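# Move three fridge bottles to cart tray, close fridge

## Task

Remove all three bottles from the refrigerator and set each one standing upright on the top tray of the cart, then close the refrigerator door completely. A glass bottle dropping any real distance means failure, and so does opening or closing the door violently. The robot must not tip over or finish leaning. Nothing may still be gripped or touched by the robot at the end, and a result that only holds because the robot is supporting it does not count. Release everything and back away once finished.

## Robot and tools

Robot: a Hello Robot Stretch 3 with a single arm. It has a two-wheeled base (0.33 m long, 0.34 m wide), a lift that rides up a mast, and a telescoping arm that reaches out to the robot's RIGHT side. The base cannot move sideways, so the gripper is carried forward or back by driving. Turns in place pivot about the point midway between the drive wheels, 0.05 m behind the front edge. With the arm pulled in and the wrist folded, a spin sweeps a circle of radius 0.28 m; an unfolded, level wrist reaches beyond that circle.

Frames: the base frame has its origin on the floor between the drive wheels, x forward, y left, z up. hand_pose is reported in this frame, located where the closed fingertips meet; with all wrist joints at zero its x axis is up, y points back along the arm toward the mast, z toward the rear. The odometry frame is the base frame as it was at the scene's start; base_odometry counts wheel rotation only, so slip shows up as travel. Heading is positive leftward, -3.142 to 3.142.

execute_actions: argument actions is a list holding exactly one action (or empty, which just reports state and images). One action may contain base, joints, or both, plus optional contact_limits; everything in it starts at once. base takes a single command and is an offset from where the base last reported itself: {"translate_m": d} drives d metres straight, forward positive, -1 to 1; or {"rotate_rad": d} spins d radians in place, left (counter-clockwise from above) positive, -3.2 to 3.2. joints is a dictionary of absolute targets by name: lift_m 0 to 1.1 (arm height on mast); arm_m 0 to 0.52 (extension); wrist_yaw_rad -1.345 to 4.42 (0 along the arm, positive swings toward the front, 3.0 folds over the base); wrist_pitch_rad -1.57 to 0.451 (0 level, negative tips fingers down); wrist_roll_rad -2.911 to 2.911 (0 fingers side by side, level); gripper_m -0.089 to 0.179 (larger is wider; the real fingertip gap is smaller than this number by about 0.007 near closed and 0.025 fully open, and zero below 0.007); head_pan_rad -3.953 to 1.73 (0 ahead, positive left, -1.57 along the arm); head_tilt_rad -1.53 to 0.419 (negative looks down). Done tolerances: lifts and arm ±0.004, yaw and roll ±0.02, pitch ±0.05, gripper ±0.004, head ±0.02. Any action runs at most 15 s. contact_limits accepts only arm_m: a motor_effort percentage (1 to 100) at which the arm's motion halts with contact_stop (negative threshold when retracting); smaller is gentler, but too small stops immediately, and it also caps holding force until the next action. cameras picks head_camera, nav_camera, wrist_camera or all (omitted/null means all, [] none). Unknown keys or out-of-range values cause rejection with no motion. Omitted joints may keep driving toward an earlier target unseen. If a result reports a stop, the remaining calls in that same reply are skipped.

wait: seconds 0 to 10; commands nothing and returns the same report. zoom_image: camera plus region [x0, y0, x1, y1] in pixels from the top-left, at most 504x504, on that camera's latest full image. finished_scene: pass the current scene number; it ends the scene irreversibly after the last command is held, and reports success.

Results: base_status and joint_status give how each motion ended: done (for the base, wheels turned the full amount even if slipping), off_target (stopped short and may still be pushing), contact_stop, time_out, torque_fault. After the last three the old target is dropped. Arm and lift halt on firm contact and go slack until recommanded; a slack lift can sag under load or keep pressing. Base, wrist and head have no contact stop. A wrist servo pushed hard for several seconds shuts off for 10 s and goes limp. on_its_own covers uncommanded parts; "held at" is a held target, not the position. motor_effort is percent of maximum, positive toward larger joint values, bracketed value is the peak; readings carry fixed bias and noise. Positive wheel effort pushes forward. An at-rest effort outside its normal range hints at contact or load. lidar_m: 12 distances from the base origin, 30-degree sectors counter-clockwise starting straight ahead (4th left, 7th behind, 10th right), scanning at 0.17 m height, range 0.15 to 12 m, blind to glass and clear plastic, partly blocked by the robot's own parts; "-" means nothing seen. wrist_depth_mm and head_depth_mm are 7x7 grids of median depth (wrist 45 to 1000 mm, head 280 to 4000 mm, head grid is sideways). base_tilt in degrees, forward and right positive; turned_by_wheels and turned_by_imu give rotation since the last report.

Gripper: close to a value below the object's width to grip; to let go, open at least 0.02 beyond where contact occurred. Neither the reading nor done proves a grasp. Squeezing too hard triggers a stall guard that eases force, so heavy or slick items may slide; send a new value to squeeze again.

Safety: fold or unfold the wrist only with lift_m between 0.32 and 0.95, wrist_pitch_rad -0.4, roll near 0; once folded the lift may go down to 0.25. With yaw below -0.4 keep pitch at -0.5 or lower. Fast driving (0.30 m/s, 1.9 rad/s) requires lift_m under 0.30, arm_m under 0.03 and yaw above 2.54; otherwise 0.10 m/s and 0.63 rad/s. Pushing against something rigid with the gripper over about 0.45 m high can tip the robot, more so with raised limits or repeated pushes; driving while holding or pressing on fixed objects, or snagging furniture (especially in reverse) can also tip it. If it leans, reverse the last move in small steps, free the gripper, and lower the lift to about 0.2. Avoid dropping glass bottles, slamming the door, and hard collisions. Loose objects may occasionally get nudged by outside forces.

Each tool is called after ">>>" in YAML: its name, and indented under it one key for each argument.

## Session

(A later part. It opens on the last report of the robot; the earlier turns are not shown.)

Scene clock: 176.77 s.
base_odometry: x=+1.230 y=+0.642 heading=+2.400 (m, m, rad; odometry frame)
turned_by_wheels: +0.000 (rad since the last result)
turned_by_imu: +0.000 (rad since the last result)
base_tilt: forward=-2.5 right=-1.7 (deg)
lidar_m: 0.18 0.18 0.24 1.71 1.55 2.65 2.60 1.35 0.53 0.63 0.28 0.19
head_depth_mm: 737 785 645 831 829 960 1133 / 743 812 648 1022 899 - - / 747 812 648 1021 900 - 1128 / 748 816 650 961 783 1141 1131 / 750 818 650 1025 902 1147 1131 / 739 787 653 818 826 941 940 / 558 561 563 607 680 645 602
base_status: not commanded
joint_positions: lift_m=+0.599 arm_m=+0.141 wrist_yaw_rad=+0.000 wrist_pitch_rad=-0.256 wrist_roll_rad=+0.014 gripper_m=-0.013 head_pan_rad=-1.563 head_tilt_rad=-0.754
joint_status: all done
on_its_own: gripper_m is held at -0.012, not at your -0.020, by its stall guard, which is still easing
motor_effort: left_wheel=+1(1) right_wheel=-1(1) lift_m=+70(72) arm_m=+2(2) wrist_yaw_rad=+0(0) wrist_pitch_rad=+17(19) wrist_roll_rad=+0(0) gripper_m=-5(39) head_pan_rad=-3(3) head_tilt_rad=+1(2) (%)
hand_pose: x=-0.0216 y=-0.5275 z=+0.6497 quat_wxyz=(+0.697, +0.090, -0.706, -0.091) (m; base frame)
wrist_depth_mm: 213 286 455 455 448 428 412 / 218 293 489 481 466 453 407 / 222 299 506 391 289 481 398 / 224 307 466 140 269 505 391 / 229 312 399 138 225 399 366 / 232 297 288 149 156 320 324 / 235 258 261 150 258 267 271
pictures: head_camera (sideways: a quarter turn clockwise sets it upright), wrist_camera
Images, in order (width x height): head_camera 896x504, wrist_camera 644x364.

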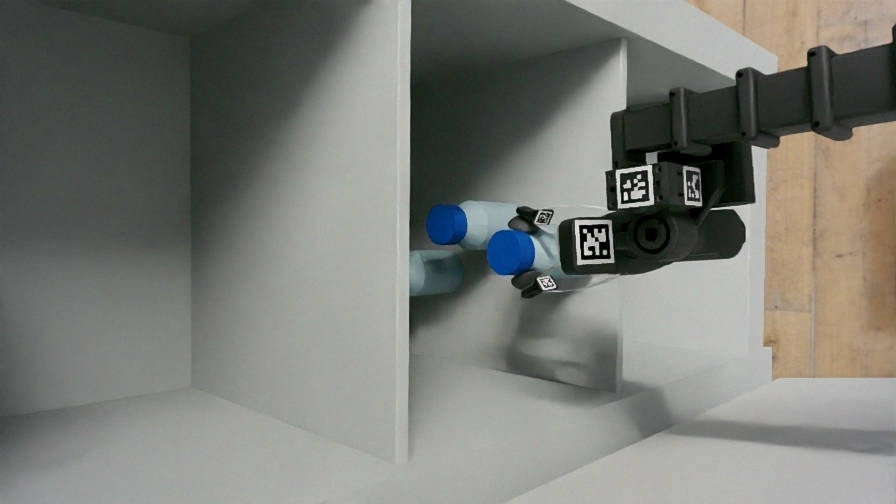

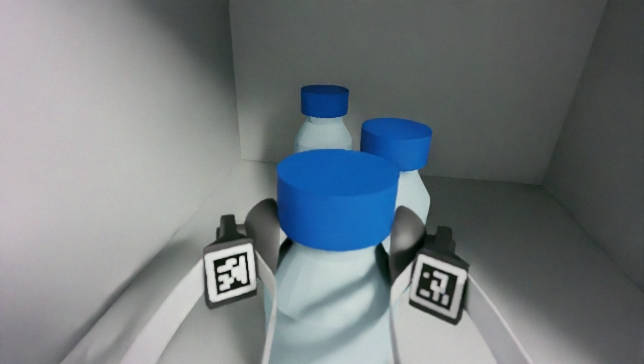

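>>> execute_actions:
  actions: []
  cameras: ["wrist_camera"]

Scene clock: 177.90 s.
base_odometry: x=+1.230 y=+0.642 heading=+2.400 (m, m, rad; odometry frame)
turned_by_wheels: +0.000 (rad since the last result)
turned_by_imu: +0.000 (rad since the last result)
base_tilt: forward=-2.5 right=-1.7 (deg)
lidar_m: 0.18 0.18 0.24 1.71 1.55 2.66 2.60 1.35 0.52 0.63 0.28 0.19
head_depth_mm: 736 781 644 828 830 959 1131 / 745 809 647 1016 895 - - / 748 813 646 1021 900 - 1124 / 749 816 649 959 781 1144 1129 / 753 816 650 1021 903 1147 1132 / 738 787 652 816 824 940 939 / 558 562 564 607 682 644 603
base_status: not commanded
joint_positions: lift_m=+0.599 arm_m=+0.141 wrist_yaw_rad=+0.000 wrist_pitch_rad=-0.256 wrist_roll_rad=+0.014 gripper_m=-0.006 head_pan_rad=-1.563 head_tilt_rad=-0.754
joint_status: all done
on_its_own: gripper_m is held at -0.008, not at your -0.020, by its stall guard, which is still easing
motor_effort: left_wheel=+0(1) right_wheel=-1(1) lift_m=+69(72) arm_m=+1(2) wrist_yaw_rad=+0(0) wrist_pitch_rad=+17(19) wrist_roll_rad=+0(0) gripper_m=-33(39) head_pan_rad=-3(3) head_tilt_rad=+0(2) (%)
hand_pose: x=-0.0216 y=-0.5275 z=+0.6497 quat_wxyz=(+0.697, +0.090, -0.706, -0.091) (m; base frame)
wrist_depth_mm: 215 287 459 455 448 431 410 / 216 294 486 484 472 452 409 / 221 300 503 393 288 484 401 / 224 304 462 140 268 502 394 / 227 312 397 138 224 395 369 / 232 298 289 149 155 320 324 / 237 259 260 151 258 267 270
pictures: wrist_camera
Images, in order (width x height): wrist_camera 644x364.

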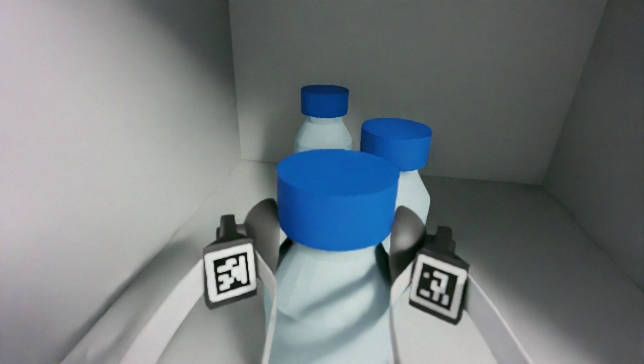

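>>> execute_actions:
  actions: []
  cameras: []

Scene clock: 179.10 s.
base_odometry: x=+1.230 y=+0.642 heading=+2.400 (m, m, rad; odometry frame)
turned_by_wheels: +0.000 (rad since the last result)
turned_by_imu: +0.000 (rad since the last result)
base_tilt: forward=-2.5 right=-1.7 (deg)
lidar_m: 0.18 0.18 0.24 1.71 1.55 2.65 2.60 1.35 0.53 0.63 0.28 0.19
head_depth_mm: 736 784 645 831 830 961 1136 / 745 812 646 1018 898 - - / 749 815 648 1020 899 - 1127 / 748 814 648 961 781 1142 1131 / 750 819 651 1020 900 1151 1130 / 739 786 652 816 828 942 940 / 559 560 564 608 679 646 603
base_status: not commanded
joint_positions: lift_m=+0.599 arm_m=+0.141 wrist_yaw_rad=+0.000 wrist_pitch_rad=-0.256 wrist_roll_rad=+0.014 gripper_m=+0.001 head_pan_rad=-1.563 head_tilt_rad=-0.754
joint_status: all done
on_its_own: gripper_m is held at -0.001, not at your -0.020, by its stall guard, which is still easing
motor_effort: left_wheel=+0(1) right_wheel=+0(1) lift_m=+69(72) arm_m=+1(2) wrist_yaw_rad=+0(0) wrist_pitch_rad=+17(19) wrist_roll_rad=+0(0) gripper_m=-30(39) head_pan_rad=-2(3) head_tilt_rad=+1(2) (%)
hand_pose: x=-0.0216 y=-0.5275 z=+0.6497 quat_wxyz=(+0.697, +0.090, -0.706, -0.091) (m; base frame)
wrist_depth_mm: 214 287 457 458 442 427 411 / 219 294 487 480 470 455 407 / 221 299 506 390 288 487 399 / 224 305 466 140 268 503 395 / 227 312 397 138 172 395 368 / 231 296 290 148 155 320 322 / 234 258 261 150 258 269 272
pictures: none
No camera images: the call's "cameras" was empty. Leave "cameras" out to get every camera's image.

>>> execute_actions:
  actions: []
  cameras: ["wrist_camera"]

Scene clock: 199.23 s.
base_odometry: x=+1.230 y=+0.642 heading=+2.400 (m, m, rad; odometry frame)
turned_by_wheels: +0.000 (rad since the last result)
turned_by_imu: +0.000 (rad since the last result)
base_tilt: forward=-2.5 right=-1.7 (deg)
lidar_m: 0.18 0.18 0.24 1.71 1.55 2.65 2.60 1.35 0.53 0.63 0.28 0.19
head_depth_mm: 736 785 644 830 827 960 1136 / 747 811 645 1017 898 - - / 746 814 647 1019 900 - 1129 / 748 814 648 963 782 1143 1128 / 749 818 649 1023 902 1150 1137 / 737 785 653 821 827 938 940 / 560 561 564 607 681 645 603
base_status: not commanded
joint_positions: lift_m=+0.599 arm_m=+0.141 wrist_yaw_rad=+0.000 wrist_pitch_rad=-0.256 wrist_roll_rad=+0.014 gripper_m=+0.017 head_pan_rad=-1.563 head_tilt_rad=-0.754
joint_status: all done
on_its_own: gripper_m is held at +0.016, not at your -0.020, by its stall guard, which is not easing now
motor_effort: left_wheel=+0(1) right_wheel=+0(1) lift_m=+69(72) arm_m=+2(2) wrist_yaw_rad=+0(0) wrist_pitch_rad=+17(19) wrist_roll_rad=+0(0) gripper_m=-22(39) head_pan_rad=-2(3) head_tilt_rad=+1(2) (%)
hand_pose: x=-0.0216 y=-0.5275 z=+0.6497 quat_wxyz=(+0.697, +0.090, -0.706, -0.091) (m; base frame)
wrist_depth_mm: 214 287 456 457 445 429 409 / 218 292 486 482 472 453 410 / 221 299 508 389 288 491 401 / 224 305 469 140 269 504 392 / 228 311 398 138 172 394 367 / 229 295 288 149 155 322 322 / 236 259 262 150 259 268 271
pictures: wrist_camera
Images, in order (width x height): wrist_camera 644x364.

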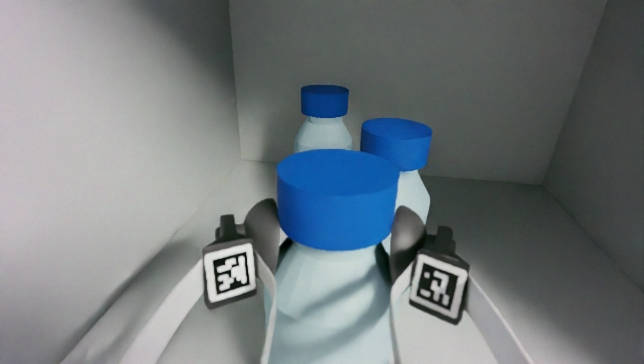

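>>> execute_actions:
  actions:
    - {"joints": {"arm_m": 0.0, "lift_m": 0.62}}
  cameras: []

>>> execute_actions:
  actions:
    - {"base": {"rotate_rad": -1.08}, "joints": {"lift_m": 0.80}}
  cameras: ["wrist_camera", "nav_camera"]

Scene clock: 203.77 s.
base_odometry: x=+1.230 y=+0.642 heading=+2.400 (m, m, rad; odometry frame)
turned_by_wheels: +0.000 (rad since the last result)
turned_by_imu: +0.000 (rad since the last result)
base_tilt: forward=-2.4 right=-1.7 (deg)
lidar_m: 0.18 0.18 0.24 1.71 1.55 2.66 2.60 1.35 0.53 0.63 0.28 0.19
head_depth_mm: 736 782 645 831 827 962 1145 / 744 811 647 1019 898 1133 - / 746 815 648 1020 900 1157 - / 748 817 648 970 883 708 1114 / 751 816 652 1027 903 1148 1132 / 739 785 652 817 826 941 938 / 559 560 563 608 681 646 603
base_status: not commanded
joint_positions: lift_m=+0.619 arm_m=+0.000 wrist_yaw_rad=+0.000 wrist_pitch_rad=-0.257 wrist_roll_rad=+0.014 gripper_m=+0.017 head_pan_rad=-1.563 head_tilt_rad=-0.754
joint_status: all done
on_its_own: gripper_m is held at +0.016, not at your -0.020, by its stall guard, which is not easing now
motor_effort: left_wheel=+0(0) right_wheel=+0(1) lift_m=+69(69) arm_m=-4(4) wrist_yaw_rad=+0(0) wrist_pitch_rad=+18(18) wrist_roll_rad=+0(0) gripper_m=-22(21) head_pan_rad=-3(3) head_tilt_rad=+0(1) (%)
hand_pose: x=-0.0215 y=-0.3870 z=+0.6693 quat_wxyz=(+0.697, +0.090, -0.706, -0.092) (m; base frame)
wrist_depth_mm: 226 302 496 593 570 552 402 / 229 307 514 627 603 578 392 / 242 316 533 534 632 617 385 / 259 318 499 140 528 534 377 / 283 328 433 138 172 433 370 / 309 327 320 149 156 350 340 / 327 340 552 151 303 311 298
pictures: none
No camera images: the call's "cameras" was empty. Leave "cameras" out to get every camera's image.

Scene clock: 206.47 s.
base_odometry: x=+1.230 y=+0.642 heading=+1.320 (m, m, rad; odometry frame)
turned_by_wheels: -1.080 (rad since the last result)
turned_by_imu: -1.105 (rad since the last result)
base_tilt: forward=-2.4 right=-1.8 (deg)
lidar_m: 0.29 0.19 0.18 0.18 0.23 1.83 1.38 2.68 2.59 1.40 0.53 0.71
head_depth_mm: 2192 2461 2174 1761 1485 - - / 2316 2529 2179 1777 1488 - - / 2185 2521 2203 1775 1490 - - / 1792 2031 2134 1778 540 - 1110 / 1522 1697 1916 1783 1494 1287 1131 / 1331 1457 1607 1700 1493 1105 1113 / 1175 1278 1391 1485 767 1090 1054
base_status: done
joint_positions: lift_m=+0.799 arm_m=+0.000 wrist_yaw_rad=+0.000 wrist_pitch_rad=-0.258 wrist_roll_rad=+0.014 gripper_m=+0.017 head_pan_rad=-1.563 head_tilt_rad=-0.754
joint_status: all done
on_its_own: gripper_m is held at +0.016, not at your -0.020, by its stall guard, which is not easing now
motor_effort: left_wheel=+4(8) right_wheel=-3(5) lift_m=+69(67) arm_m=-4(4) wrist_yaw_rad=+0(0) wrist_pitch_rad=+18(18) wrist_roll_rad=+0(0) gripper_m=-22(22) head_pan_rad=-3(3) head_tilt_rad=+1(1) (%)
hand_pose: x=-0.0215 y=-0.3869 z=+0.8492 quat_wxyz=(+0.697, +0.090, -0.706, -0.092) (m; base frame)
wrist_depth_mm: 716 851 - - - - - / 735 877 - - - - - / 288 910 - - - - - / 300 987 - 140 - - - / 313 - - 138 172 - - / 326 - - 149 156 - - / 354 396 - 150 - - -
pictures: nav_camera (sideways: a quarter turn counterclockwise sets it upright), wrist_camera
Images, in order (width x height): nav_camera 672x504, wrist_camera 644x364.

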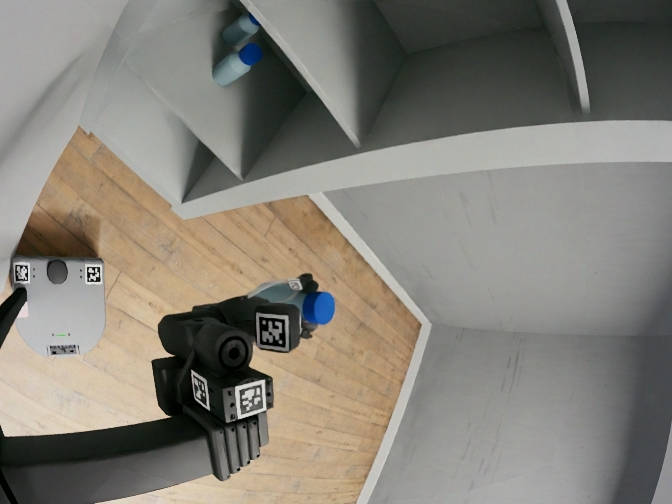

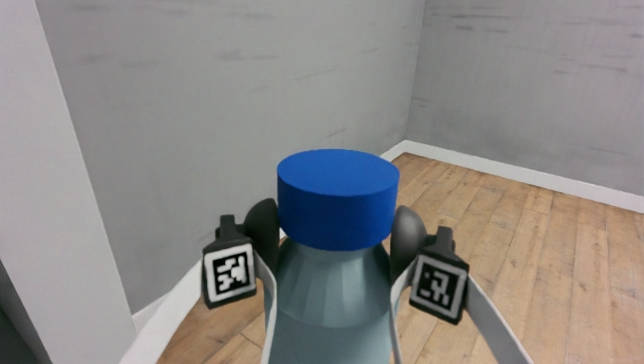

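>>> execute_actions:
  actions:
    - {"base": {"translate_m": -0.85}, "joints": {"lift_m": 0.98, "arm_m": 0.35, "head_pan_rad": -3.14, "head_tilt_rad": -0.6}}
  cameras: ["head_camera", "nav_camera"]

Scene clock: 223.50 s.
base_odometry: x=+1.019 y=-0.182 heading=+1.320 (m, m, rad; odometry frame)
turned_by_wheels: +0.000 (rad since the last result)
turned_by_imu: +0.000 (rad since the last result)
base_tilt: forward=-2.5 right=-1.7 (deg)
lidar_m: 0.84 0.82 2.27 2.77 2.09 0.61 0.53 0.87 2.15 2.25 1.80 1.19
head_depth_mm: 1666 1848 1913 - - - - / 1746 1924 - - - - - / 1844 2028 1213 - - - - / 1942 2178 1133 - - - - / 2040 2302 1040 778 1139 - - / 2167 2454 2615 991 1143 - - / 2308 2541 2700 2057 1782 - -
base_status: done
joint_positions: lift_m=+0.979 arm_m=+0.350 wrist_yaw_rad=+0.000 wrist_pitch_rad=-0.259 wrist_roll_rad=+0.014 gripper_m=+0.017 head_pan_rad=-3.133 head_tilt_rad=-0.606
joint_status: all done
on_its_own: gripper_m is held at +0.016, not at your -0.020, by its stall guard, which is not easing now
motor_effort: left_wheel=+3(4) right_wheel=-3(6) lift_m=+69(72) arm_m=+2(3) wrist_yaw_rad=+0(0) wrist_pitch_rad=+18(18) wrist_roll_rad=+0(0) gripper_m=-22(22) head_pan_rad=-3(29) head_tilt_rad=+2(12) (%)
hand_pose: x=-0.0215 y=-0.7362 z=+1.0290 quat_wxyz=(+0.697, +0.091, -0.706, -0.092) (m; base frame)
wrist_depth_mm: - - - - - - - / - - - - - - - / - - - - - - - / - - - 140 - - - / - - - 139 172 - - / - - - 149 156 - - / - - - 150 - - -
pictures: head_camera (sideways: a quarter turn clockwise sets it upright), nav_camera (sideways: a quarter turn counterclockwise sets it upright)
Images, in order (width x height): head_camera 896x504, nav_camera 672x504.

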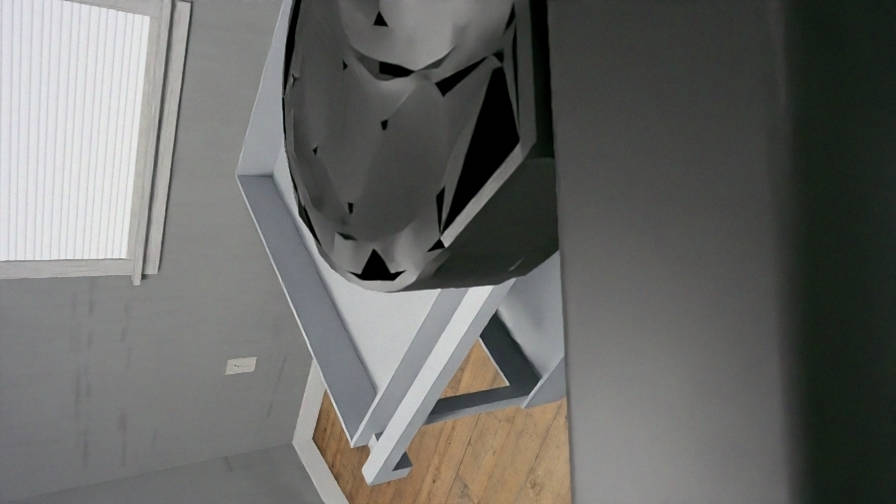

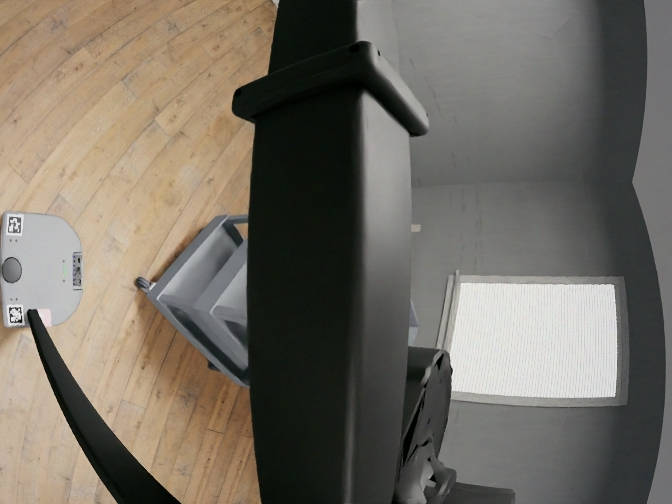

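>>> execute_actions:
  actions:
    - {"base": {"rotate_rad": -1.76}, "joints": {"lift_m": 1.0, "arm_m": 0.44, "head_pan_rad": -1.57, "head_tilt_rad": -0.6}}

Scene clock: 230.33 s.
base_odometry: x=+1.019 y=-0.182 heading=-0.440 (m, m, rad; odometry frame)
turned_by_wheels: -1.760 (rad since the last result)
turned_by_imu: -1.800 (rad since the last result)
base_tilt: forward=-2.5 right=-1.7 (deg)
lidar_m: 2.15 1.93 1.26 1.16 1.02 2.63 2.26 2.21 0.95 0.53 0.66 2.14
head_depth_mm: 1625 - - 2081 1659 1379 1185 / 1650 - 1099 1950 1614 1392 1187 / 1679 1950 1100 1208 1167 1329 1187 / 1731 - 1029 822 1011 981 1146 / 1807 2022 1057 824 734 1099 1147 / 1871 2098 1065 827 1045 1238 1197 / 1927 2175 1023 764 1079 1332 1196
base_status: done
joint_positions: lift_m=+0.999 arm_m=+0.440 wrist_yaw_rad=-0.001 wrist_pitch_rad=-0.259 wrist_roll_rad=+0.014 gripper_m=+0.017 head_pan_rad=-1.577 head_tilt_rad=-0.606
joint_status: all done
on_its_own: gripper_m is held at +0.016, not at your -0.020, by its stall guard, which is not easing now
motor_effort: left_wheel=+3(11) right_wheel=-2(9) lift_m=+69(70) arm_m=+2(4) wrist_yaw_rad=+1(2) wrist_pitch_rad=+18(19) wrist_roll_rad=+0(0) gripper_m=-21(22) head_pan_rad=+2(28) head_tilt_rad=+2(1) (%)
hand_pose: x=-0.0217 y=-0.8262 z=+1.0489 quat_wxyz=(+0.697, +0.091, -0.706, -0.093) (m; base frame)
wrist_depth_mm: - - - - - - - / - - - - - - - / - - - - - - - / - - - 141 - - - / - - 522 138 171 - - / - 445 460 149 156 475 - / 382 414 415 151 415 428 -
pictures: head_camera (sideways: a quarter turn clockwise sets it upright), nav_camera (sideways: a quarter turn counterclockwise sets it upright), wrist_camera
Images, in order (width x height): head_camera 896x504, nav_camera 672x504, wrist_camera 644x364.

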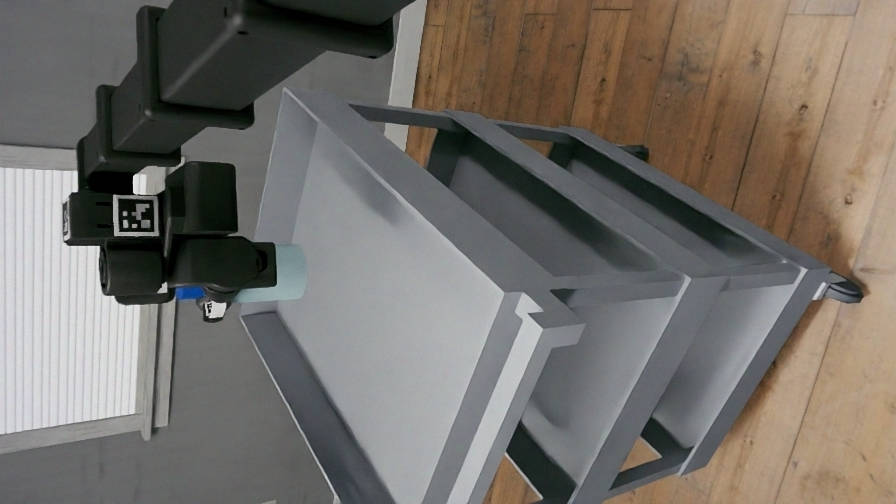

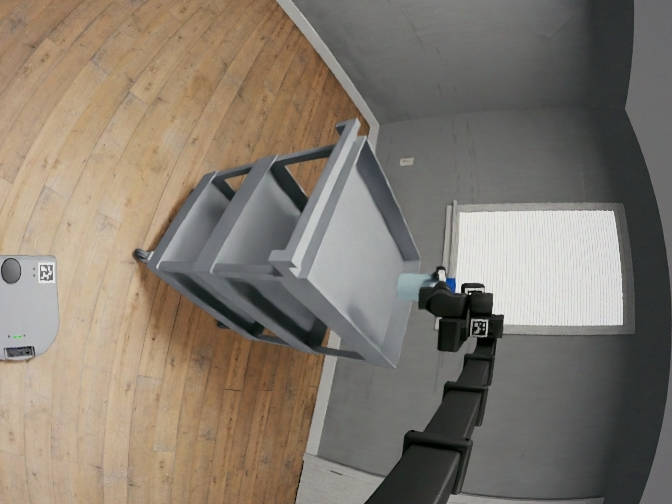

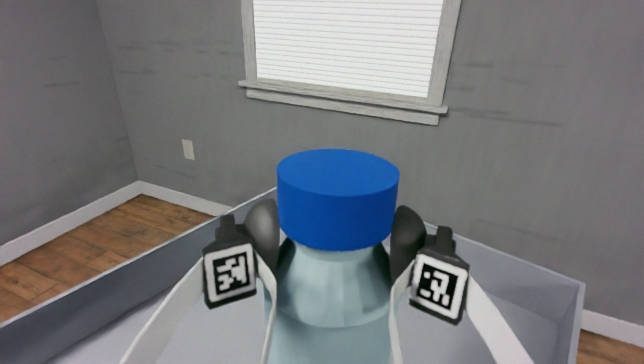

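>>> execute_actions:
  actions:
    - {"base": {"rotate_rad": -0.07}, "joints": {"lift_m": 0.885, "arm_m": 0.495}}
  cameras: ["head_camera", "wrist_camera"]

Scene clock: 248.00 s.
base_odometry: x=+1.019 y=-0.182 heading=-0.510 (m, m, rad; odometry frame)
turned_by_wheels: -0.070 (rad since the last result)
turned_by_imu: -0.072 (rad since the last result)
base_tilt: forward=-2.6 right=-1.7 (deg)
lidar_m: 2.15 1.99 1.75 1.19 1.16 2.64 2.26 2.30 2.03 0.53 0.61 2.14
head_depth_mm: 1624 1813 2019 2164 - 1349 1183 / 1667 1836 1985 1952 1616 1381 1184 / 1710 1848 987 1284 1437 1390 1188 / 1724 1865 963 854 1072 1234 1169 / 1770 1955 1062 826 744 916 1119 / 1808 2026 1111 831 989 1155 1176 / 1857 2094 1045 830 1048 1243 1197
base_status: done
joint_positions: lift_m=+0.886 arm_m=+0.495 wrist_yaw_rad=-0.001 wrist_pitch_rad=-0.259 wrist_roll_rad=+0.014 gripper_m=+0.017 head_pan_rad=-1.577 head_tilt_rad=-0.606
joint_status: all done
on_its_own: gripper_m is held at +0.016, not at your -0.020, by its stall guard, which is not easing now
motor_effort: left_wheel=+4(11) right_wheel=-2(8) lift_m=+20(67) arm_m=+3(1) wrist_yaw_rad=+0(3) wrist_pitch_rad=+18(18) wrist_roll_rad=+0(0) gripper_m=-21(22) head_pan_rad=+2(2) head_tilt_rad=+1(2) (%)
hand_pose: x=-0.0216 y=-0.8812 z=+0.9354 quat_wxyz=(+0.697, +0.091, -0.706, -0.092) (m; base frame)
wrist_depth_mm: - - - - - - - / - - - - - - - / - - - - - - - / - 441 517 141 418 - - / 367 406 430 138 172 378 - / 330 331 315 149 156 346 - / 279 280 285 151 280 283 -
pictures: head_camera (sideways: a quarter turn clockwise sets it upright), wrist_camera
Images, in order (width x height): head_camera 896x504, wrist_camera 644x364.

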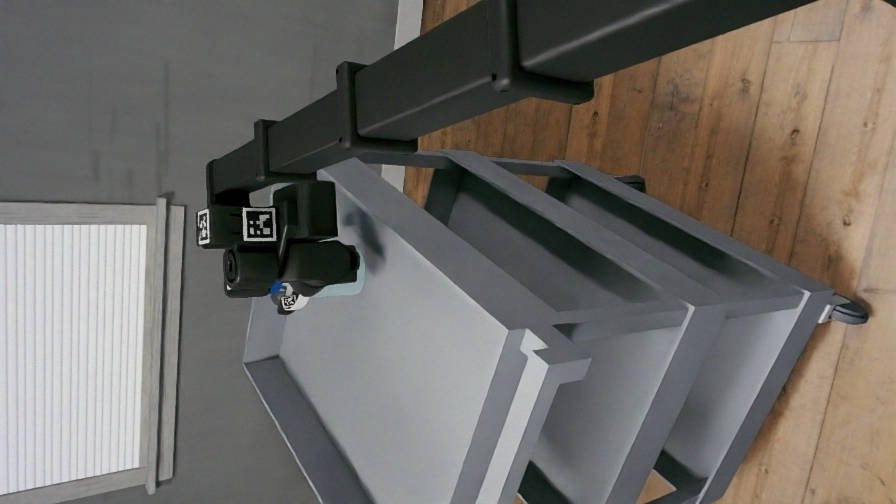

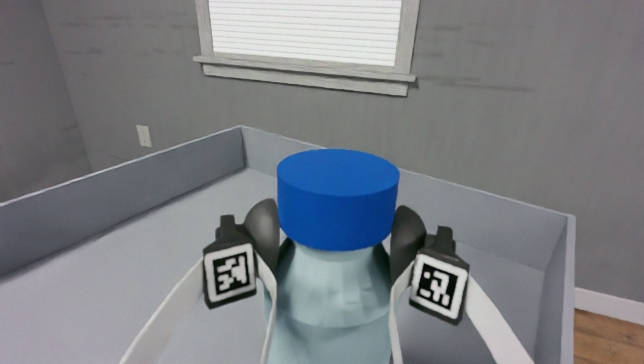

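>>> execute_actions:
  actions:
    - {"joints": {"lift_m": 0.841}}
  cameras: ["wrist_camera"]

Scene clock: 251.27 s.
base_odometry: x=+1.019 y=-0.182 heading=-0.510 (m, m, rad; odometry frame)
turned_by_wheels: +0.000 (rad since the last result)
turned_by_imu: +0.000 (rad since the last result)
base_tilt: forward=-2.5 right=-1.7 (deg)
lidar_m: 2.15 2.00 1.75 1.19 1.16 2.64 2.26 2.30 2.03 0.53 0.61 2.15
head_depth_mm: 1634 1788 2009 2083 - - 1161 / 1667 1840 2040 - 1648 1375 1188 / 1704 1886 - 1287 1435 1389 1194 / 1728 1931 - 852 1072 1235 1168 / 1757 1958 1111 825 745 918 1119 / 1808 2024 1114 827 990 1154 1173 / 1861 2083 1041 829 1047 1240 1200
base_status: not commanded
joint_positions: lift_m=+0.842 arm_m=+0.495 wrist_yaw_rad=-0.001 wrist_pitch_rad=-0.239 wrist_roll_rad=+0.014 gripper_m=+0.017 head_pan_rad=-1.577 head_tilt_rad=-0.606
joint_status: all done
on_its_own: gripper_m is held at +0.016, not at your -0.020, by its stall guard, which is not easing now
motor_effort: left_wheel=+3(3) right_wheel=-2(4) lift_m=+16(22) arm_m=+2(3) wrist_yaw_rad=+0(0) wrist_pitch_rad=+12(18) wrist_roll_rad=+0(0) gripper_m=-22(24) head_pan_rad=+2(2) head_tilt_rad=+1(1) (%)
hand_pose: x=-0.0216 y=-0.8829 z=+0.8965 quat_wxyz=(+0.697, +0.084, -0.707, -0.085) (m; base frame)
wrist_depth_mm: - - - - - - - / - - - - - - - / - - 533 504 - - - / 356 415 463 139 394 366 - / 342 347 372 138 171 356 - / 280 283 266 148 155 298 283 / 237 238 241 150 238 248 226
pictures: wrist_camera
Images, in order (width x height): wrist_camera 644x364.

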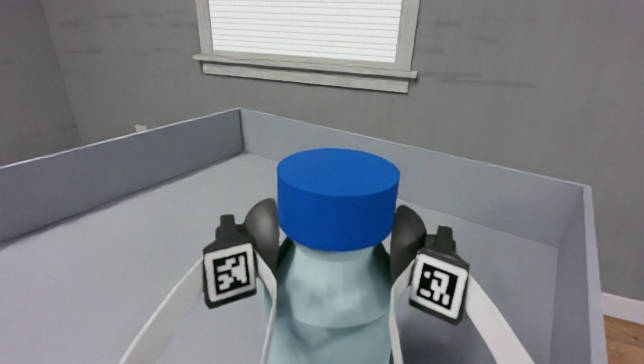

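>>> execute_actions:
  actions:
    - {"joints": {"lift_m": 0.836, "gripper_m": 0.10}}
  cameras: ["wrist_camera"]

Scene clock: 254.83 s.
base_odometry: x=+1.019 y=-0.182 heading=-0.510 (m, m, rad; odometry frame)
turned_by_wheels: +0.000 (rad since the last result)
turned_by_imu: +0.000 (rad since the last result)
base_tilt: forward=-2.5 right=-1.7 (deg)
lidar_m: 2.15 1.99 1.75 1.19 1.16 2.64 2.26 2.29 2.03 0.53 0.61 2.15
head_depth_mm: 1620 1805 2018 2074 - - 1162 / 1671 1850 2056 - 1640 1348 1183 / 1699 1892 - 1279 1434 1389 1193 / 1722 1946 - 852 1070 1232 1169 / 1766 1947 1119 824 745 915 1125 / 1798 2020 1116 828 989 1152 1175 / 1838 2074 1039 829 1052 1241 1196
base_status: not commanded
joint_positions: lift_m=+0.837 arm_m=+0.495 wrist_yaw_rad=-0.001 wrist_pitch_rad=-0.226 wrist_roll_rad=+0.014 gripper_m=+0.100 head_pan_rad=-1.577 head_tilt_rad=-0.606
joint_status: all done
motor_effort: left_wheel=+4(2) right_wheel=-3(4) lift_m=+16(15) arm_m=+2(2) wrist_yaw_rad=+0(0) wrist_pitch_rad=+8(12) wrist_roll_rad=+0(0) gripper_m=-1(92) head_pan_rad=+2(2) head_tilt_rad=+2(1) (%)
hand_pose: x=-0.0216 y=-0.8840 z=+0.8946 quat_wxyz=(+0.698, +0.079, -0.707, -0.081) (m; base frame)
wrist_depth_mm: - - - - - - - / - - - - - - - / - - 532 507 - - - / 355 414 469 138 395 365 - / 343 351 360 137 349 356 - / 281 293 274 148 272 308 291 / 234 237 232 150 236 239 242
pictures: wrist_camera
Images, in order (width x height): wrist_camera 644x364.

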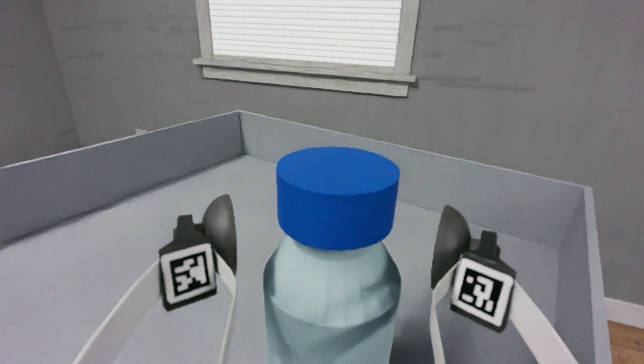

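>>> execute_actions:
  actions:
    - {"joints": {"lift_m": 0.885, "arm_m": 0.41}}
  cameras: []

>>> execute_actions:
  actions:
    - {"base": {"rotate_rad": 1.777}, "joints": {"arm_m": 0.2}}
  cameras: []

>>> execute_actions:
  actions:
    - {"base": {"translate_m": 0.829}, "joints": {"arm_m": 0.0, "lift_m": 0.569, "gripper_m": 0.12, "head_tilt_rad": -0.75}}
  cameras: ["nav_camera"]

Scene clock: 261.17 s.
base_odometry: x=+1.019 y=-0.182 heading=-0.510 (m, m, rad; odometry frame)
turned_by_wheels: +0.000 (rad since the last result)
turned_by_imu: +0.000 (rad since the last result)
base_tilt: forward=-2.5 right=-1.6 (deg)
lidar_m: 2.15 2.00 1.75 1.20 1.16 2.64 2.26 2.29 2.03 0.53 0.61 2.15
head_depth_mm: 1620 1799 2005 2158 - 1350 1184 / 1660 1849 1999 - 1664 1390 1193 / 1701 1859 - 1285 1442 1386 1189 / 1736 1906 - 843 1075 1235 1167 / 1768 1961 1113 828 745 914 1120 / 1803 2035 1112 825 994 1153 1175 / 1840 2082 1044 826 1055 1243 1197
base_status: not commanded
joint_positions: lift_m=+0.884 arm_m=+0.410 wrist_yaw_rad=+0.000 wrist_pitch_rad=-0.226 wrist_roll_rad=+0.014 gripper_m=+0.100 head_pan_rad=-1.577 head_tilt_rad=-0.606
joint_status: all done
motor_effort: left_wheel=+3(3) right_wheel=-3(2) lift_m=+65(69) arm_m=-4(4) wrist_yaw_rad=+1(0) wrist_pitch_rad=+8(8) wrist_roll_rad=+0(0) gripper_m=+0(0) head_pan_rad=+2(2) head_tilt_rad=+1(2) (%)
hand_pose: x=-0.0216 y=-0.7996 z=+0.9421 quat_wxyz=(+0.698, +0.079, -0.707, -0.081) (m; base frame)
wrist_depth_mm: - - - - - - - / - - - - - - - / - - - - - - - / - 486 571 271 500 - - / 393 434 443 244 458 458 - / 347 357 343 252 362 - - / 292 294 298 277 303 - -
pictures: none
No camera images: the call's "cameras" was empty. Leave "cameras" out to get every camera's image.

Scene clock: 264.97 s.
base_odometry: x=+1.019 y=-0.182 heading=+1.267 (m, m, rad; odometry frame)
turned_by_wheels: +1.777 (rad since the last result)
turned_by_imu: +1.818 (rad since the last result)
base_tilt: forward=-2.5 right=-1.7 (deg)
lidar_m: 0.90 0.82 2.26 2.27 2.12 0.67 0.53 0.80 2.14 2.22 1.82 1.20
head_depth_mm: 1750 1924 2136 2236 - 1347 1159 / 1824 2001 2233 - 1630 1386 1188 / 1887 2116 2331 - 1583 1385 1192 / 1989 2221 2471 - 1610 1390 1190 / 2060 2323 2577 2033 1679 1396 1193 / 2178 2431 2640 2130 1682 1400 1200 / 2111 2257 2414 2130 1698 1397 1197
base_status: done
joint_positions: lift_m=+0.884 arm_m=+0.200 wrist_yaw_rad=+0.000 wrist_pitch_rad=-0.226 wrist_roll_rad=+0.014 gripper_m=+0.100 head_pan_rad=-1.577 head_tilt_rad=-0.606
joint_status: all done
motor_effort: left_wheel=-2(9) right_wheel=+0(5) lift_m=+65(65) arm_m=-3(5) wrist_yaw_rad=+0(0) wrist_pitch_rad=+8(8) wrist_roll_rad=+0(0) gripper_m=+0(1) head_pan_rad=+2(2) head_tilt_rad=+1(1) (%)
hand_pose: x=-0.0215 y=-0.5897 z=+0.9421 quat_wxyz=(+0.698, +0.079, -0.707, -0.080) (m; base frame)
wrist_depth_mm: - - - - - - - / - - - - - - - / - - - - - - - / - - - - - - - / - - - - - - - / - - - - - - - / - - - - - - -
pictures: none
No camera images: the call's "cameras" was empty. Leave "cameras" out to get every camera's image.

Scene clock: 274.20 s.
base_odometry: x=+1.268 y=+0.609 heading=+1.267 (m, m, rad; odometry frame)
turned_by_wheels: +0.000 (rad since the last result)
turned_by_imu: +0.002 (rad since the last result)
base_tilt: forward=-2.5 right=-1.7 (deg)
lidar_m: 0.40 0.25 0.23 0.23 2.86 2.75 1.36 2.66 2.55 1.47 0.50 0.78
head_depth_mm: 2127 2375 2227 1791 1498 1284 1130 / 2199 2497 2220 1786 1494 1283 1177 / 2296 2628 2217 1794 1497 1287 1173 / 2001 2284 2246 1791 1504 1320 1115 / 1672 1851 2022 1798 1505 1289 1131 / 1427 1559 1714 1754 1500 1297 1123 / 1251 1350 1464 1585 1519 895 1046
base_status: done
joint_positions: lift_m=+0.570 arm_m=+0.000 wrist_yaw_rad=+0.000 wrist_pitch_rad=-0.225 wrist_roll_rad=+0.014 gripper_m=+0.120 head_pan_rad=-1.577 head_tilt_rad=-0.741
joint_status: all done
motor_effort: left_wheel=-4(5) right_wheel=+2(4) lift_m=+16(60) arm_m=-3(4) wrist_yaw_rad=+0(0) wrist_pitch_rad=+8(8) wrist_roll_rad=+0(0) gripper_m=+1(79) head_pan_rad=+2(2) head_tilt_rad=-3(13) (%)
hand_pose: x=-0.0215 y=-0.3897 z=+0.6277 quat_wxyz=(+0.698, +0.079, -0.707, -0.080) (m; base frame)
wrist_depth_mm: 724 876 - - - - - / 740 900 - - - - - / 782 960 - - - - - / 802 998 - - - - - / 830 - - - - - - / 860 991 - - - - - / 853 872 888 893 900 875 920
pictures: nav_camera (sideways: a quarter turn counterclockwise sets it upright)
Images, in order (width x height): nav_camera 672x504.

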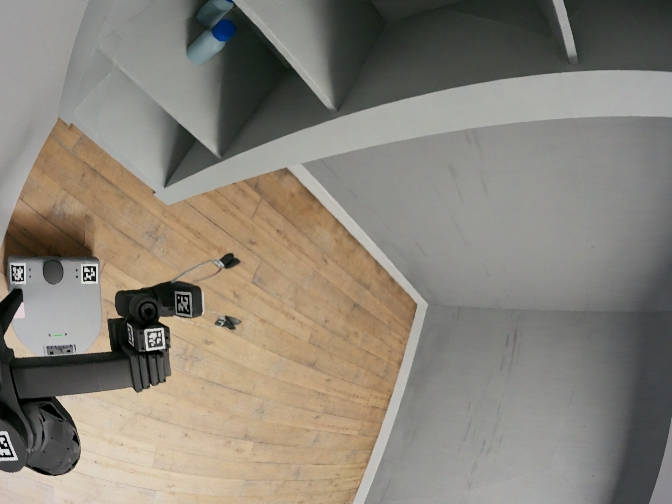

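>>> execute_actions:
  actions:
    - {"base": {"rotate_rad": 1.133}, "joints": {"arm_m": 0.03}}
  cameras: []

>>> execute_actions:
  actions:
    - {"joints": {"arm_m": 0.2}}
  cameras: ["head_camera", "wrist_camera"]

Scene clock: 278.23 s.
base_odometry: x=+1.268 y=+0.609 heading=+2.400 (m, m, rad; odometry frame)
turned_by_wheels: +1.133 (rad since the last result)
turned_by_imu: +1.158 (rad since the last result)
base_tilt: forward=-2.4 right=-1.7 (deg)
lidar_m: 0.23 0.23 2.80 1.62 1.47 2.60 2.55 1.34 0.50 0.77 0.35 0.24
head_depth_mm: 666 666 621 622 730 1217 1130 / 741 812 659 923 866 1025 - / 741 815 662 1007 887 1170 - / 742 816 664 880 889 1209 1125 / 743 815 664 981 891 1168 1136 / 745 814 665 951 876 1040 1100 / 709 710 645 668 758 829 767
base_status: done
joint_positions: lift_m=+0.570 arm_m=+0.030 wrist_yaw_rad=+0.000 wrist_pitch_rad=-0.225 wrist_roll_rad=+0.014 gripper_m=+0.120 head_pan_rad=-1.577 head_tilt_rad=-0.741
joint_status: all done
motor_effort: left_wheel=-3(10) right_wheel=+2(4) lift_m=+15(16) arm_m=+2(2) wrist_yaw_rad=+0(0) wrist_pitch_rad=+8(8) wrist_roll_rad=+0(0) gripper_m=+0(1) head_pan_rad=+2(2) head_tilt_rad=-3(3) (%)
hand_pose: x=-0.0215 y=-0.4190 z=+0.6277 quat_wxyz=(+0.698, +0.079, -0.707, -0.080) (m; base frame)
wrist_depth_mm: 273 364 569 566 545 517 332 / 276 373 593 491 574 546 329 / 280 378 585 371 606 532 322 / 286 387 471 389 482 461 314 / 291 345 354 361 365 389 310 / 282 289 284 288 290 - 287 / 289 441 685 690 260 245 248
pictures: none
No camera images: the call's "cameras" was empty. Leave "cameras" out to get every camera's image.

Scene clock: 280.73 s.
base_odometry: x=+1.268 y=+0.609 heading=+2.400 (m, m, rad; odometry frame)
turned_by_wheels: +0.000 (rad since the last result)
turned_by_imu: +0.000 (rad since the last result)
base_tilt: forward=-2.4 right=-1.7 (deg)
lidar_m: 0.23 0.23 2.80 1.62 1.47 2.60 2.55 1.35 0.50 0.77 0.35 0.24
head_depth_mm: 664 667 623 622 729 1212 1127 / 739 811 659 926 877 930 - / 740 813 662 1007 919 1122 1131 / 742 816 663 877 915 1144 1128 / 744 816 666 983 892 1171 1131 / 745 817 666 950 875 1041 1099 / 710 709 647 668 759 831 767
base_status: not commanded
joint_positions: lift_m=+0.570 arm_m=+0.200 wrist_yaw_rad=+0.000 wrist_pitch_rad=-0.225 wrist_roll_rad=+0.014 gripper_m=+0.120 head_pan_rad=-1.577 head_tilt_rad=-0.741
joint_status: all done
motor_effort: left_wheel=-3(3) right_wheel=+2(2) lift_m=+15(16) arm_m=+2(3) wrist_yaw_rad=-1(0) wrist_pitch_rad=+8(8) wrist_roll_rad=+0(0) gripper_m=+1(1) head_pan_rad=+2(2) head_tilt_rad=-3(3) (%)
hand_pose: x=-0.0215 y=-0.5890 z=+0.6277 quat_wxyz=(+0.698, +0.079, -0.707, -0.080) (m; base frame)
wrist_depth_mm: 258 346 413 401 386 375 353 / 263 352 438 423 410 392 347 / 268 358 471 205 430 418 342 / 271 368 435 204 450 440 335 / 275 333 351 206 363 388 328 / 267 289 282 222 281 - 291 / 240 234 237 232 240 238 246
pictures: head_camera (sideways: a quarter turn clockwise sets it upright), wrist_camera
Images, in order (width x height): head_camera 896x504, wrist_camera 644x364.

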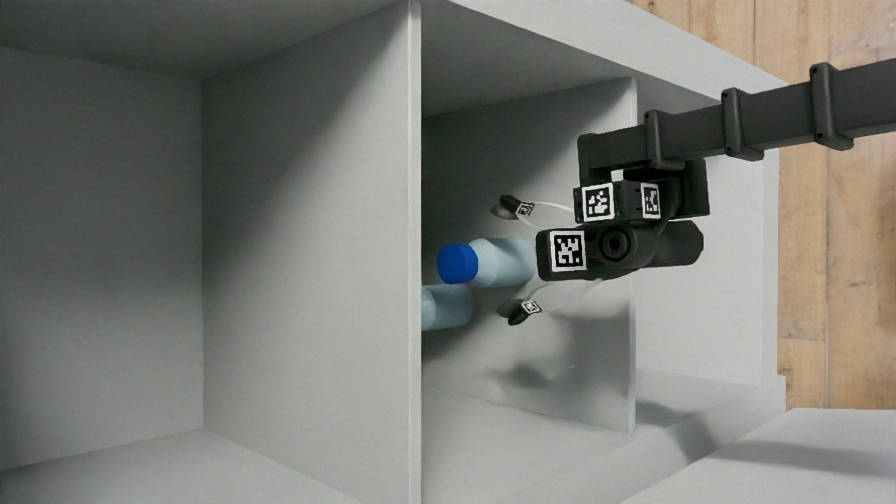

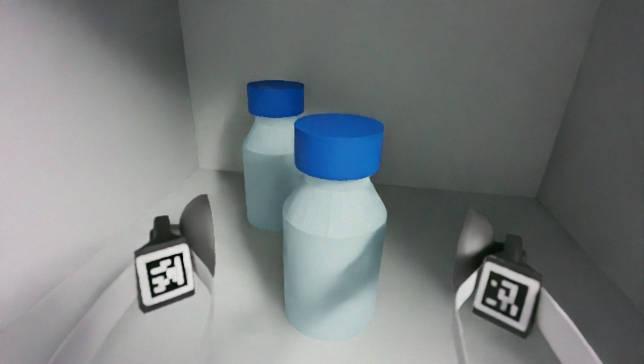

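>>> execute_actions:
  actions:
    - {"joints": {"arm_m": 0.26, "gripper_m": 0.09}}
  cameras: ["wrist_camera"]

Scene clock: 285.53 s.
base_odometry: x=+1.268 y=+0.609 heading=+2.400 (m, m, rad; odometry frame)
turned_by_wheels: +0.000 (rad since the last result)
turned_by_imu: +0.000 (rad since the last result)
base_tilt: forward=-2.6 right=-1.6 (deg)
lidar_m: 0.23 0.23 2.80 1.61 1.46 2.61 2.55 1.34 0.50 0.77 0.35 0.24
head_depth_mm: 665 665 622 622 729 1219 1126 / 742 810 660 924 887 954 - / 743 815 662 1004 - 1168 1135 / 742 815 663 864 - 1166 1135 / 743 816 664 980 889 1169 1135 / 744 816 668 950 876 1040 1098 / 710 709 646 668 758 828 766
base_status: not commanded
joint_positions: lift_m=+0.570 arm_m=+0.260 wrist_yaw_rad=+0.000 wrist_pitch_rad=-0.225 wrist_roll_rad=+0.014 gripper_m=+0.090 head_pan_rad=-1.577 head_tilt_rad=-0.741
joint_status: all done
motor_effort: left_wheel=-3(3) right_wheel=+2(1) lift_m=+15(15) arm_m=+2(3) wrist_yaw_rad=+0(0) wrist_pitch_rad=+8(8) wrist_roll_rad=+0(0) gripper_m=+0(91) head_pan_rad=+2(2) head_tilt_rad=-4(3) (%)
hand_pose: x=-0.0215 y=-0.6490 z=+0.6277 quat_wxyz=(+0.698, +0.079, -0.707, -0.080) (m; base frame)
wrist_depth_mm: 253 337 358 343 334 324 312 / 258 345 377 364 356 337 325 / 261 354 272 381 373 359 347 / 265 362 279 138 389 382 341 / 269 332 286 147 343 370 334 / 263 279 264 149 268 301 295 / 231 235 229 154 234 235 246
pictures: wrist_camera
Images, in order (width x height): wrist_camera 644x364.

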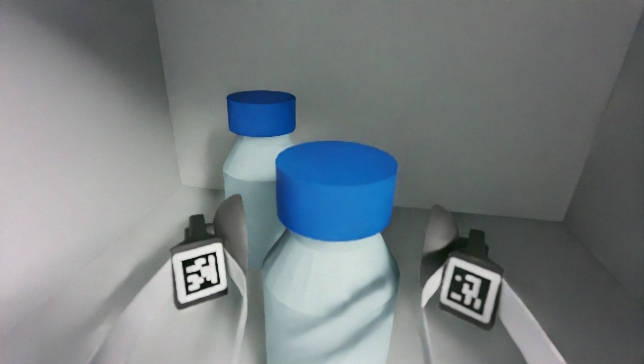

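>>> execute_actions:
  actions:
    - {"joints": {"gripper_m": 0.016, "lift_m": 0.574, "arm_m": 0.262}}
  cameras: ["wrist_camera"]

>>> execute_actions:
  actions:
    - {"joints": {"lift_m": 0.605}}
  cameras: ["wrist_camera"]

Scene clock: 289.30 s.
base_odometry: x=+1.268 y=+0.609 heading=+2.400 (m, m, rad; odometry frame)
turned_by_wheels: +0.000 (rad since the last result)
turned_by_imu: +0.000 (rad since the last result)
base_tilt: forward=-2.5 right=-1.7 (deg)
lidar_m: 0.23 0.23 2.80 1.62 1.46 2.60 2.55 1.34 0.50 0.77 0.35 0.24
head_depth_mm: 665 667 622 621 730 1215 1129 / 742 812 660 924 887 930 - / 743 813 663 1006 - 1170 1131 / 743 813 663 864 - 1166 1131 / 744 818 665 984 891 1166 1136 / 744 817 668 949 876 1042 1091 / 709 710 645 669 758 831 768
base_status: not commanded
joint_positions: lift_m=+0.573 arm_m=+0.262 wrist_yaw_rad=+0.001 wrist_pitch_rad=-0.221 wrist_roll_rad=+0.014 gripper_m=+0.017 head_pan_rad=-1.577 head_tilt_rad=-0.741
joint_status: all done
motor_effort: left_wheel=-2(3) right_wheel=+1(1) lift_m=+65(69) arm_m=+2(2) wrist_yaw_rad=-1(1) wrist_pitch_rad=+7(8) wrist_roll_rad=+0(0) gripper_m=-22(99) head_pan_rad=+2(2) head_tilt_rad=-4(3) (%)
hand_pose: x=-0.0212 y=-0.6513 z=+0.6322 quat_wxyz=(+0.698, +0.078, -0.707, -0.079) (m; base frame)
wrist_depth_mm: 253 337 356 343 330 320 311 / 257 342 377 362 351 339 325 / 260 351 274 378 374 358 341 / 264 358 283 143 393 380 342 / 269 338 357 138 339 379 335 / 262 287 269 149 157 303 297 / 238 240 241 151 240 252 251
pictures: wrist_camera
Images, in order (width x height): wrist_camera 644x364.

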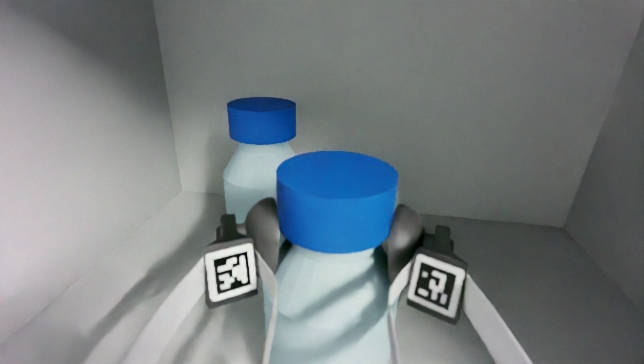

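Scene clock: 290.37 s.
base_odometry: x=+1.268 y=+0.609 heading=+2.400 (m, m, rad; odometry frame)
turned_by_wheels: +0.000 (rad since the last result)
turned_by_imu: +0.000 (rad since the last result)
base_tilt: forward=-2.5 right=-1.6 (deg)
lidar_m: 0.23 0.23 2.80 1.62 1.46 2.60 2.55 1.34 0.50 0.77 0.35 0.24
head_depth_mm: 665 666 623 622 728 1217 1127 / 743 812 660 926 877 930 - / 743 813 660 1020 - 1168 1129 / 742 815 662 839 - 1166 1133 / 744 815 663 983 891 1169 1139 / 745 815 667 946 873 1043 1100 / 709 709 646 668 757 827 768
base_status: not commanded
joint_positions: lift_m=+0.604 arm_m=+0.262 wrist_yaw_rad=+0.001 wrist_pitch_rad=-0.264 wrist_roll_rad=+0.014 gripper_m=+0.017 head_pan_rad=-1.577 head_tilt_rad=-0.741
joint_status: all done
motor_effort: left_wheel=-2(3) right_wheel=+0(1) lift_m=+70(81) arm_m=+2(3) wrist_yaw_rad=-1(1) wrist_pitch_rad=+20(22) wrist_roll_rad=+0(0) gripper_m=-22(23) head_pan_rad=+2(2) head_tilt_rad=-3(3) (%)
hand_pose: x=-0.0212 y=-0.6477 z=+0.6526 quat_wxyz=(+0.696, +0.093, -0.705, -0.094) (m; base frame)
wrist_depth_mm: 253 336 356 342 331 318 310 / 256 344 379 364 353 341 327 / 261 354 399 391 380 363 343 / 266 360 361 144 401 391 342 / 270 350 379 139 364 399 335 / 274 308 290 150 157 321 312 / 255 260 262 151 260 271 271
pictures: wrist_camera
Images, in order (width x height): wrist_camera 644x364.

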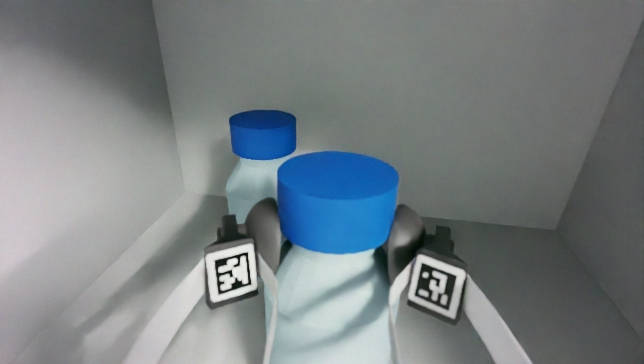

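>>> execute_actions:
  actions:
    - {"joints": {"arm_m": 0.0, "lift_m": 0.62}}
  cameras: []

>>> execute_actions:
  actions:
    - {"base": {"rotate_rad": -1.133}, "joints": {"lift_m": 0.80}}
  cameras: ["wrist_camera"]

>>> execute_actions:
  actions:
    - {"base": {"translate_m": -0.829}, "joints": {"lift_m": 0.965, "arm_m": 0.455, "head_tilt_rad": -0.6}}
  cameras: ["wrist_camera"]

Scene clock: 303.53 s.
base_odometry: x=+1.268 y=+0.609 heading=+2.400 (m, m, rad; odometry frame)
turned_by_wheels: +0.000 (rad since the last result)
turned_by_imu: +0.000 (rad since the last result)
base_tilt: forward=-2.5 right=-1.7 (deg)
lidar_m: 0.23 0.23 2.80 1.62 1.47 2.60 2.55 1.34 0.50 0.77 0.35 0.24
head_depth_mm: 667 666 623 622 732 1212 1150 / 741 812 659 922 868 1024 1161 / 742 815 660 1005 888 1169 - / 741 814 663 1006 891 692 1114 / 743 816 665 984 888 1170 1139 / 746 817 668 951 878 1039 1099 / 710 710 646 668 758 831 770
base_status: not commanded
joint_positions: lift_m=+0.619 arm_m=+0.000 wrist_yaw_rad=+0.000 wrist_pitch_rad=-0.266 wrist_roll_rad=+0.014 gripper_m=+0.017 head_pan_rad=-1.577 head_tilt_rad=-0.741
joint_status: all done
motor_effort: left_wheel=-3(3) right_wheel=+0(1) lift_m=+70(69) arm_m=-4(4) wrist_yaw_rad=+0(1) wrist_pitch_rad=+20(20) wrist_roll_rad=+0(0) gripper_m=-21(21) head_pan_rad=+2(2) head_tilt_rad=-3(3) (%)
hand_pose: x=-0.0215 y=-0.3862 z=+0.6673 quat_wxyz=(+0.696, +0.093, -0.705, -0.095) (m; base frame)
wrist_depth_mm: 274 369 588 584 573 540 330 / 281 377 624 624 604 546 322 / 283 386 650 573 647 525 316 / 289 391 525 143 520 492 311 / 295 377 427 139 390 419 304 / 320 344 319 150 157 344 298 / 351 392 694 152 299 308 285
pictures: none
No camera images: the call's "cameras" was empty. Leave "cameras" out to get every camera's image.

Scene clock: 306.27 s.
base_odometry: x=+1.268 y=+0.609 heading=+1.267 (m, m, rad; odometry frame)
turned_by_wheels: -1.133 (rad since the last result)
turned_by_imu: -1.159 (rad since the last result)
base_tilt: forward=-2.5 right=-1.7 (deg)
lidar_m: 0.40 0.25 0.23 0.23 2.86 2.75 1.37 2.66 2.55 1.46 0.50 0.78
head_depth_mm: 2119 2367 2227 1790 1499 - - / 2211 2490 2220 1786 1501 - - / 2295 2600 2225 1799 1506 - - / 2017 2276 2238 1797 538 - 1130 / 1674 1855 2035 1797 1491 1288 1139 / 1432 1560 1719 1754 1509 1303 1115 / 1250 1349 1468 1588 1510 896 1044
base_status: done
joint_positions: lift_m=+0.799 arm_m=+0.000 wrist_yaw_rad=+0.000 wrist_pitch_rad=-0.266 wrist_roll_rad=+0.014 gripper_m=+0.017 head_pan_rad=-1.577 head_tilt_rad=-0.741
joint_status: all done
motor_effort: left_wheel=+3(11) right_wheel=-3(5) lift_m=+70(71) arm_m=-4(4) wrist_yaw_rad=-1(0) wrist_pitch_rad=+20(21) wrist_roll_rad=+0(0) gripper_m=-21(21) head_pan_rad=+2(2) head_tilt_rad=-3(3) (%)
hand_pose: x=-0.0215 y=-0.3862 z=+0.8472 quat_wxyz=(+0.696, +0.093, -0.705, -0.095) (m; base frame)
wrist_depth_mm: 730 881 - - - - - / 764 927 - - - - - / 770 957 - - - - - / 817 - - 144 - - - / 848 - - 139 - - - / 891 - - 150 158 - - / 621 - - 151 - - -
pictures: wrist_camera
Images, in order (width x height): wrist_camera 644x364.

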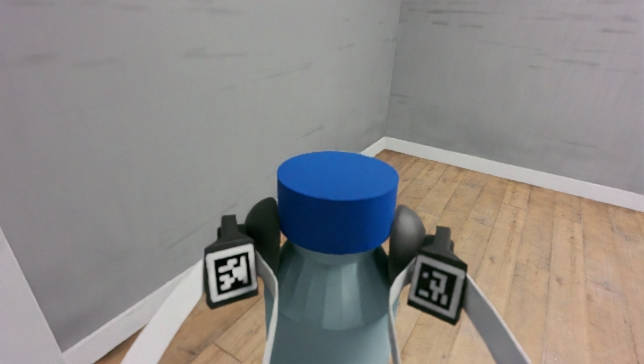

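Scene clock: 315.63 s.
base_odometry: x=+1.019 y=-0.182 heading=+1.267 (m, m, rad; odometry frame)
turned_by_wheels: +0.000 (rad since the last result)
turned_by_imu: +0.001 (rad since the last result)
base_tilt: forward=-2.4 right=-1.7 (deg)
lidar_m: 0.90 0.82 2.26 2.27 2.11 0.66 0.53 0.81 2.15 2.21 1.83 1.19
head_depth_mm: 1747 1901 - - 1660 1378 1183 / 1816 1941 2304 2095 1674 1385 1186 / 1892 - 2369 2088 1672 1397 1186 / 1971 - 2480 2112 1678 1393 1191 / 2067 2335 2584 2132 1692 1398 1191 / 2191 2439 2649 2111 1689 1395 1198 / 2118 2259 2391 2145 1684 1406 1201
base_status: done
joint_positions: lift_m=+0.964 arm_m=+0.455 wrist_yaw_rad=+0.000 wrist_pitch_rad=-0.267 wrist_roll_rad=+0.014 gripper_m=+0.017 head_pan_rad=-1.577 head_tilt_rad=-0.606
joint_status: all done
motor_effort: left_wheel=+4(3) right_wheel=-2(5) lift_m=+70(72) arm_m=+2(3) wrist_yaw_rad=-1(0) wrist_pitch_rad=+21(21) wrist_roll_rad=+0(0) gripper_m=-21(21) head_pan_rad=+2(2) head_tilt_rad=+2(14) (%)
hand_pose: x=-0.0215 y=-0.8405 z=+1.0120 quat_wxyz=(+0.696, +0.094, -0.705, -0.095) (m; base frame)
wrist_depth_mm: - - - - - - - / - - - - - - - / - - - - - - - / - - - 143 - - - / - - - 139 - - - / - - - 150 158 - - / - - - 152 - - -
pictures: wrist_camera
Images, in order (width x height): wrist_camera 644x364.

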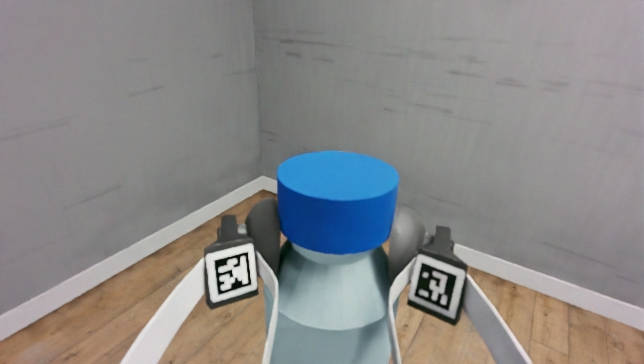

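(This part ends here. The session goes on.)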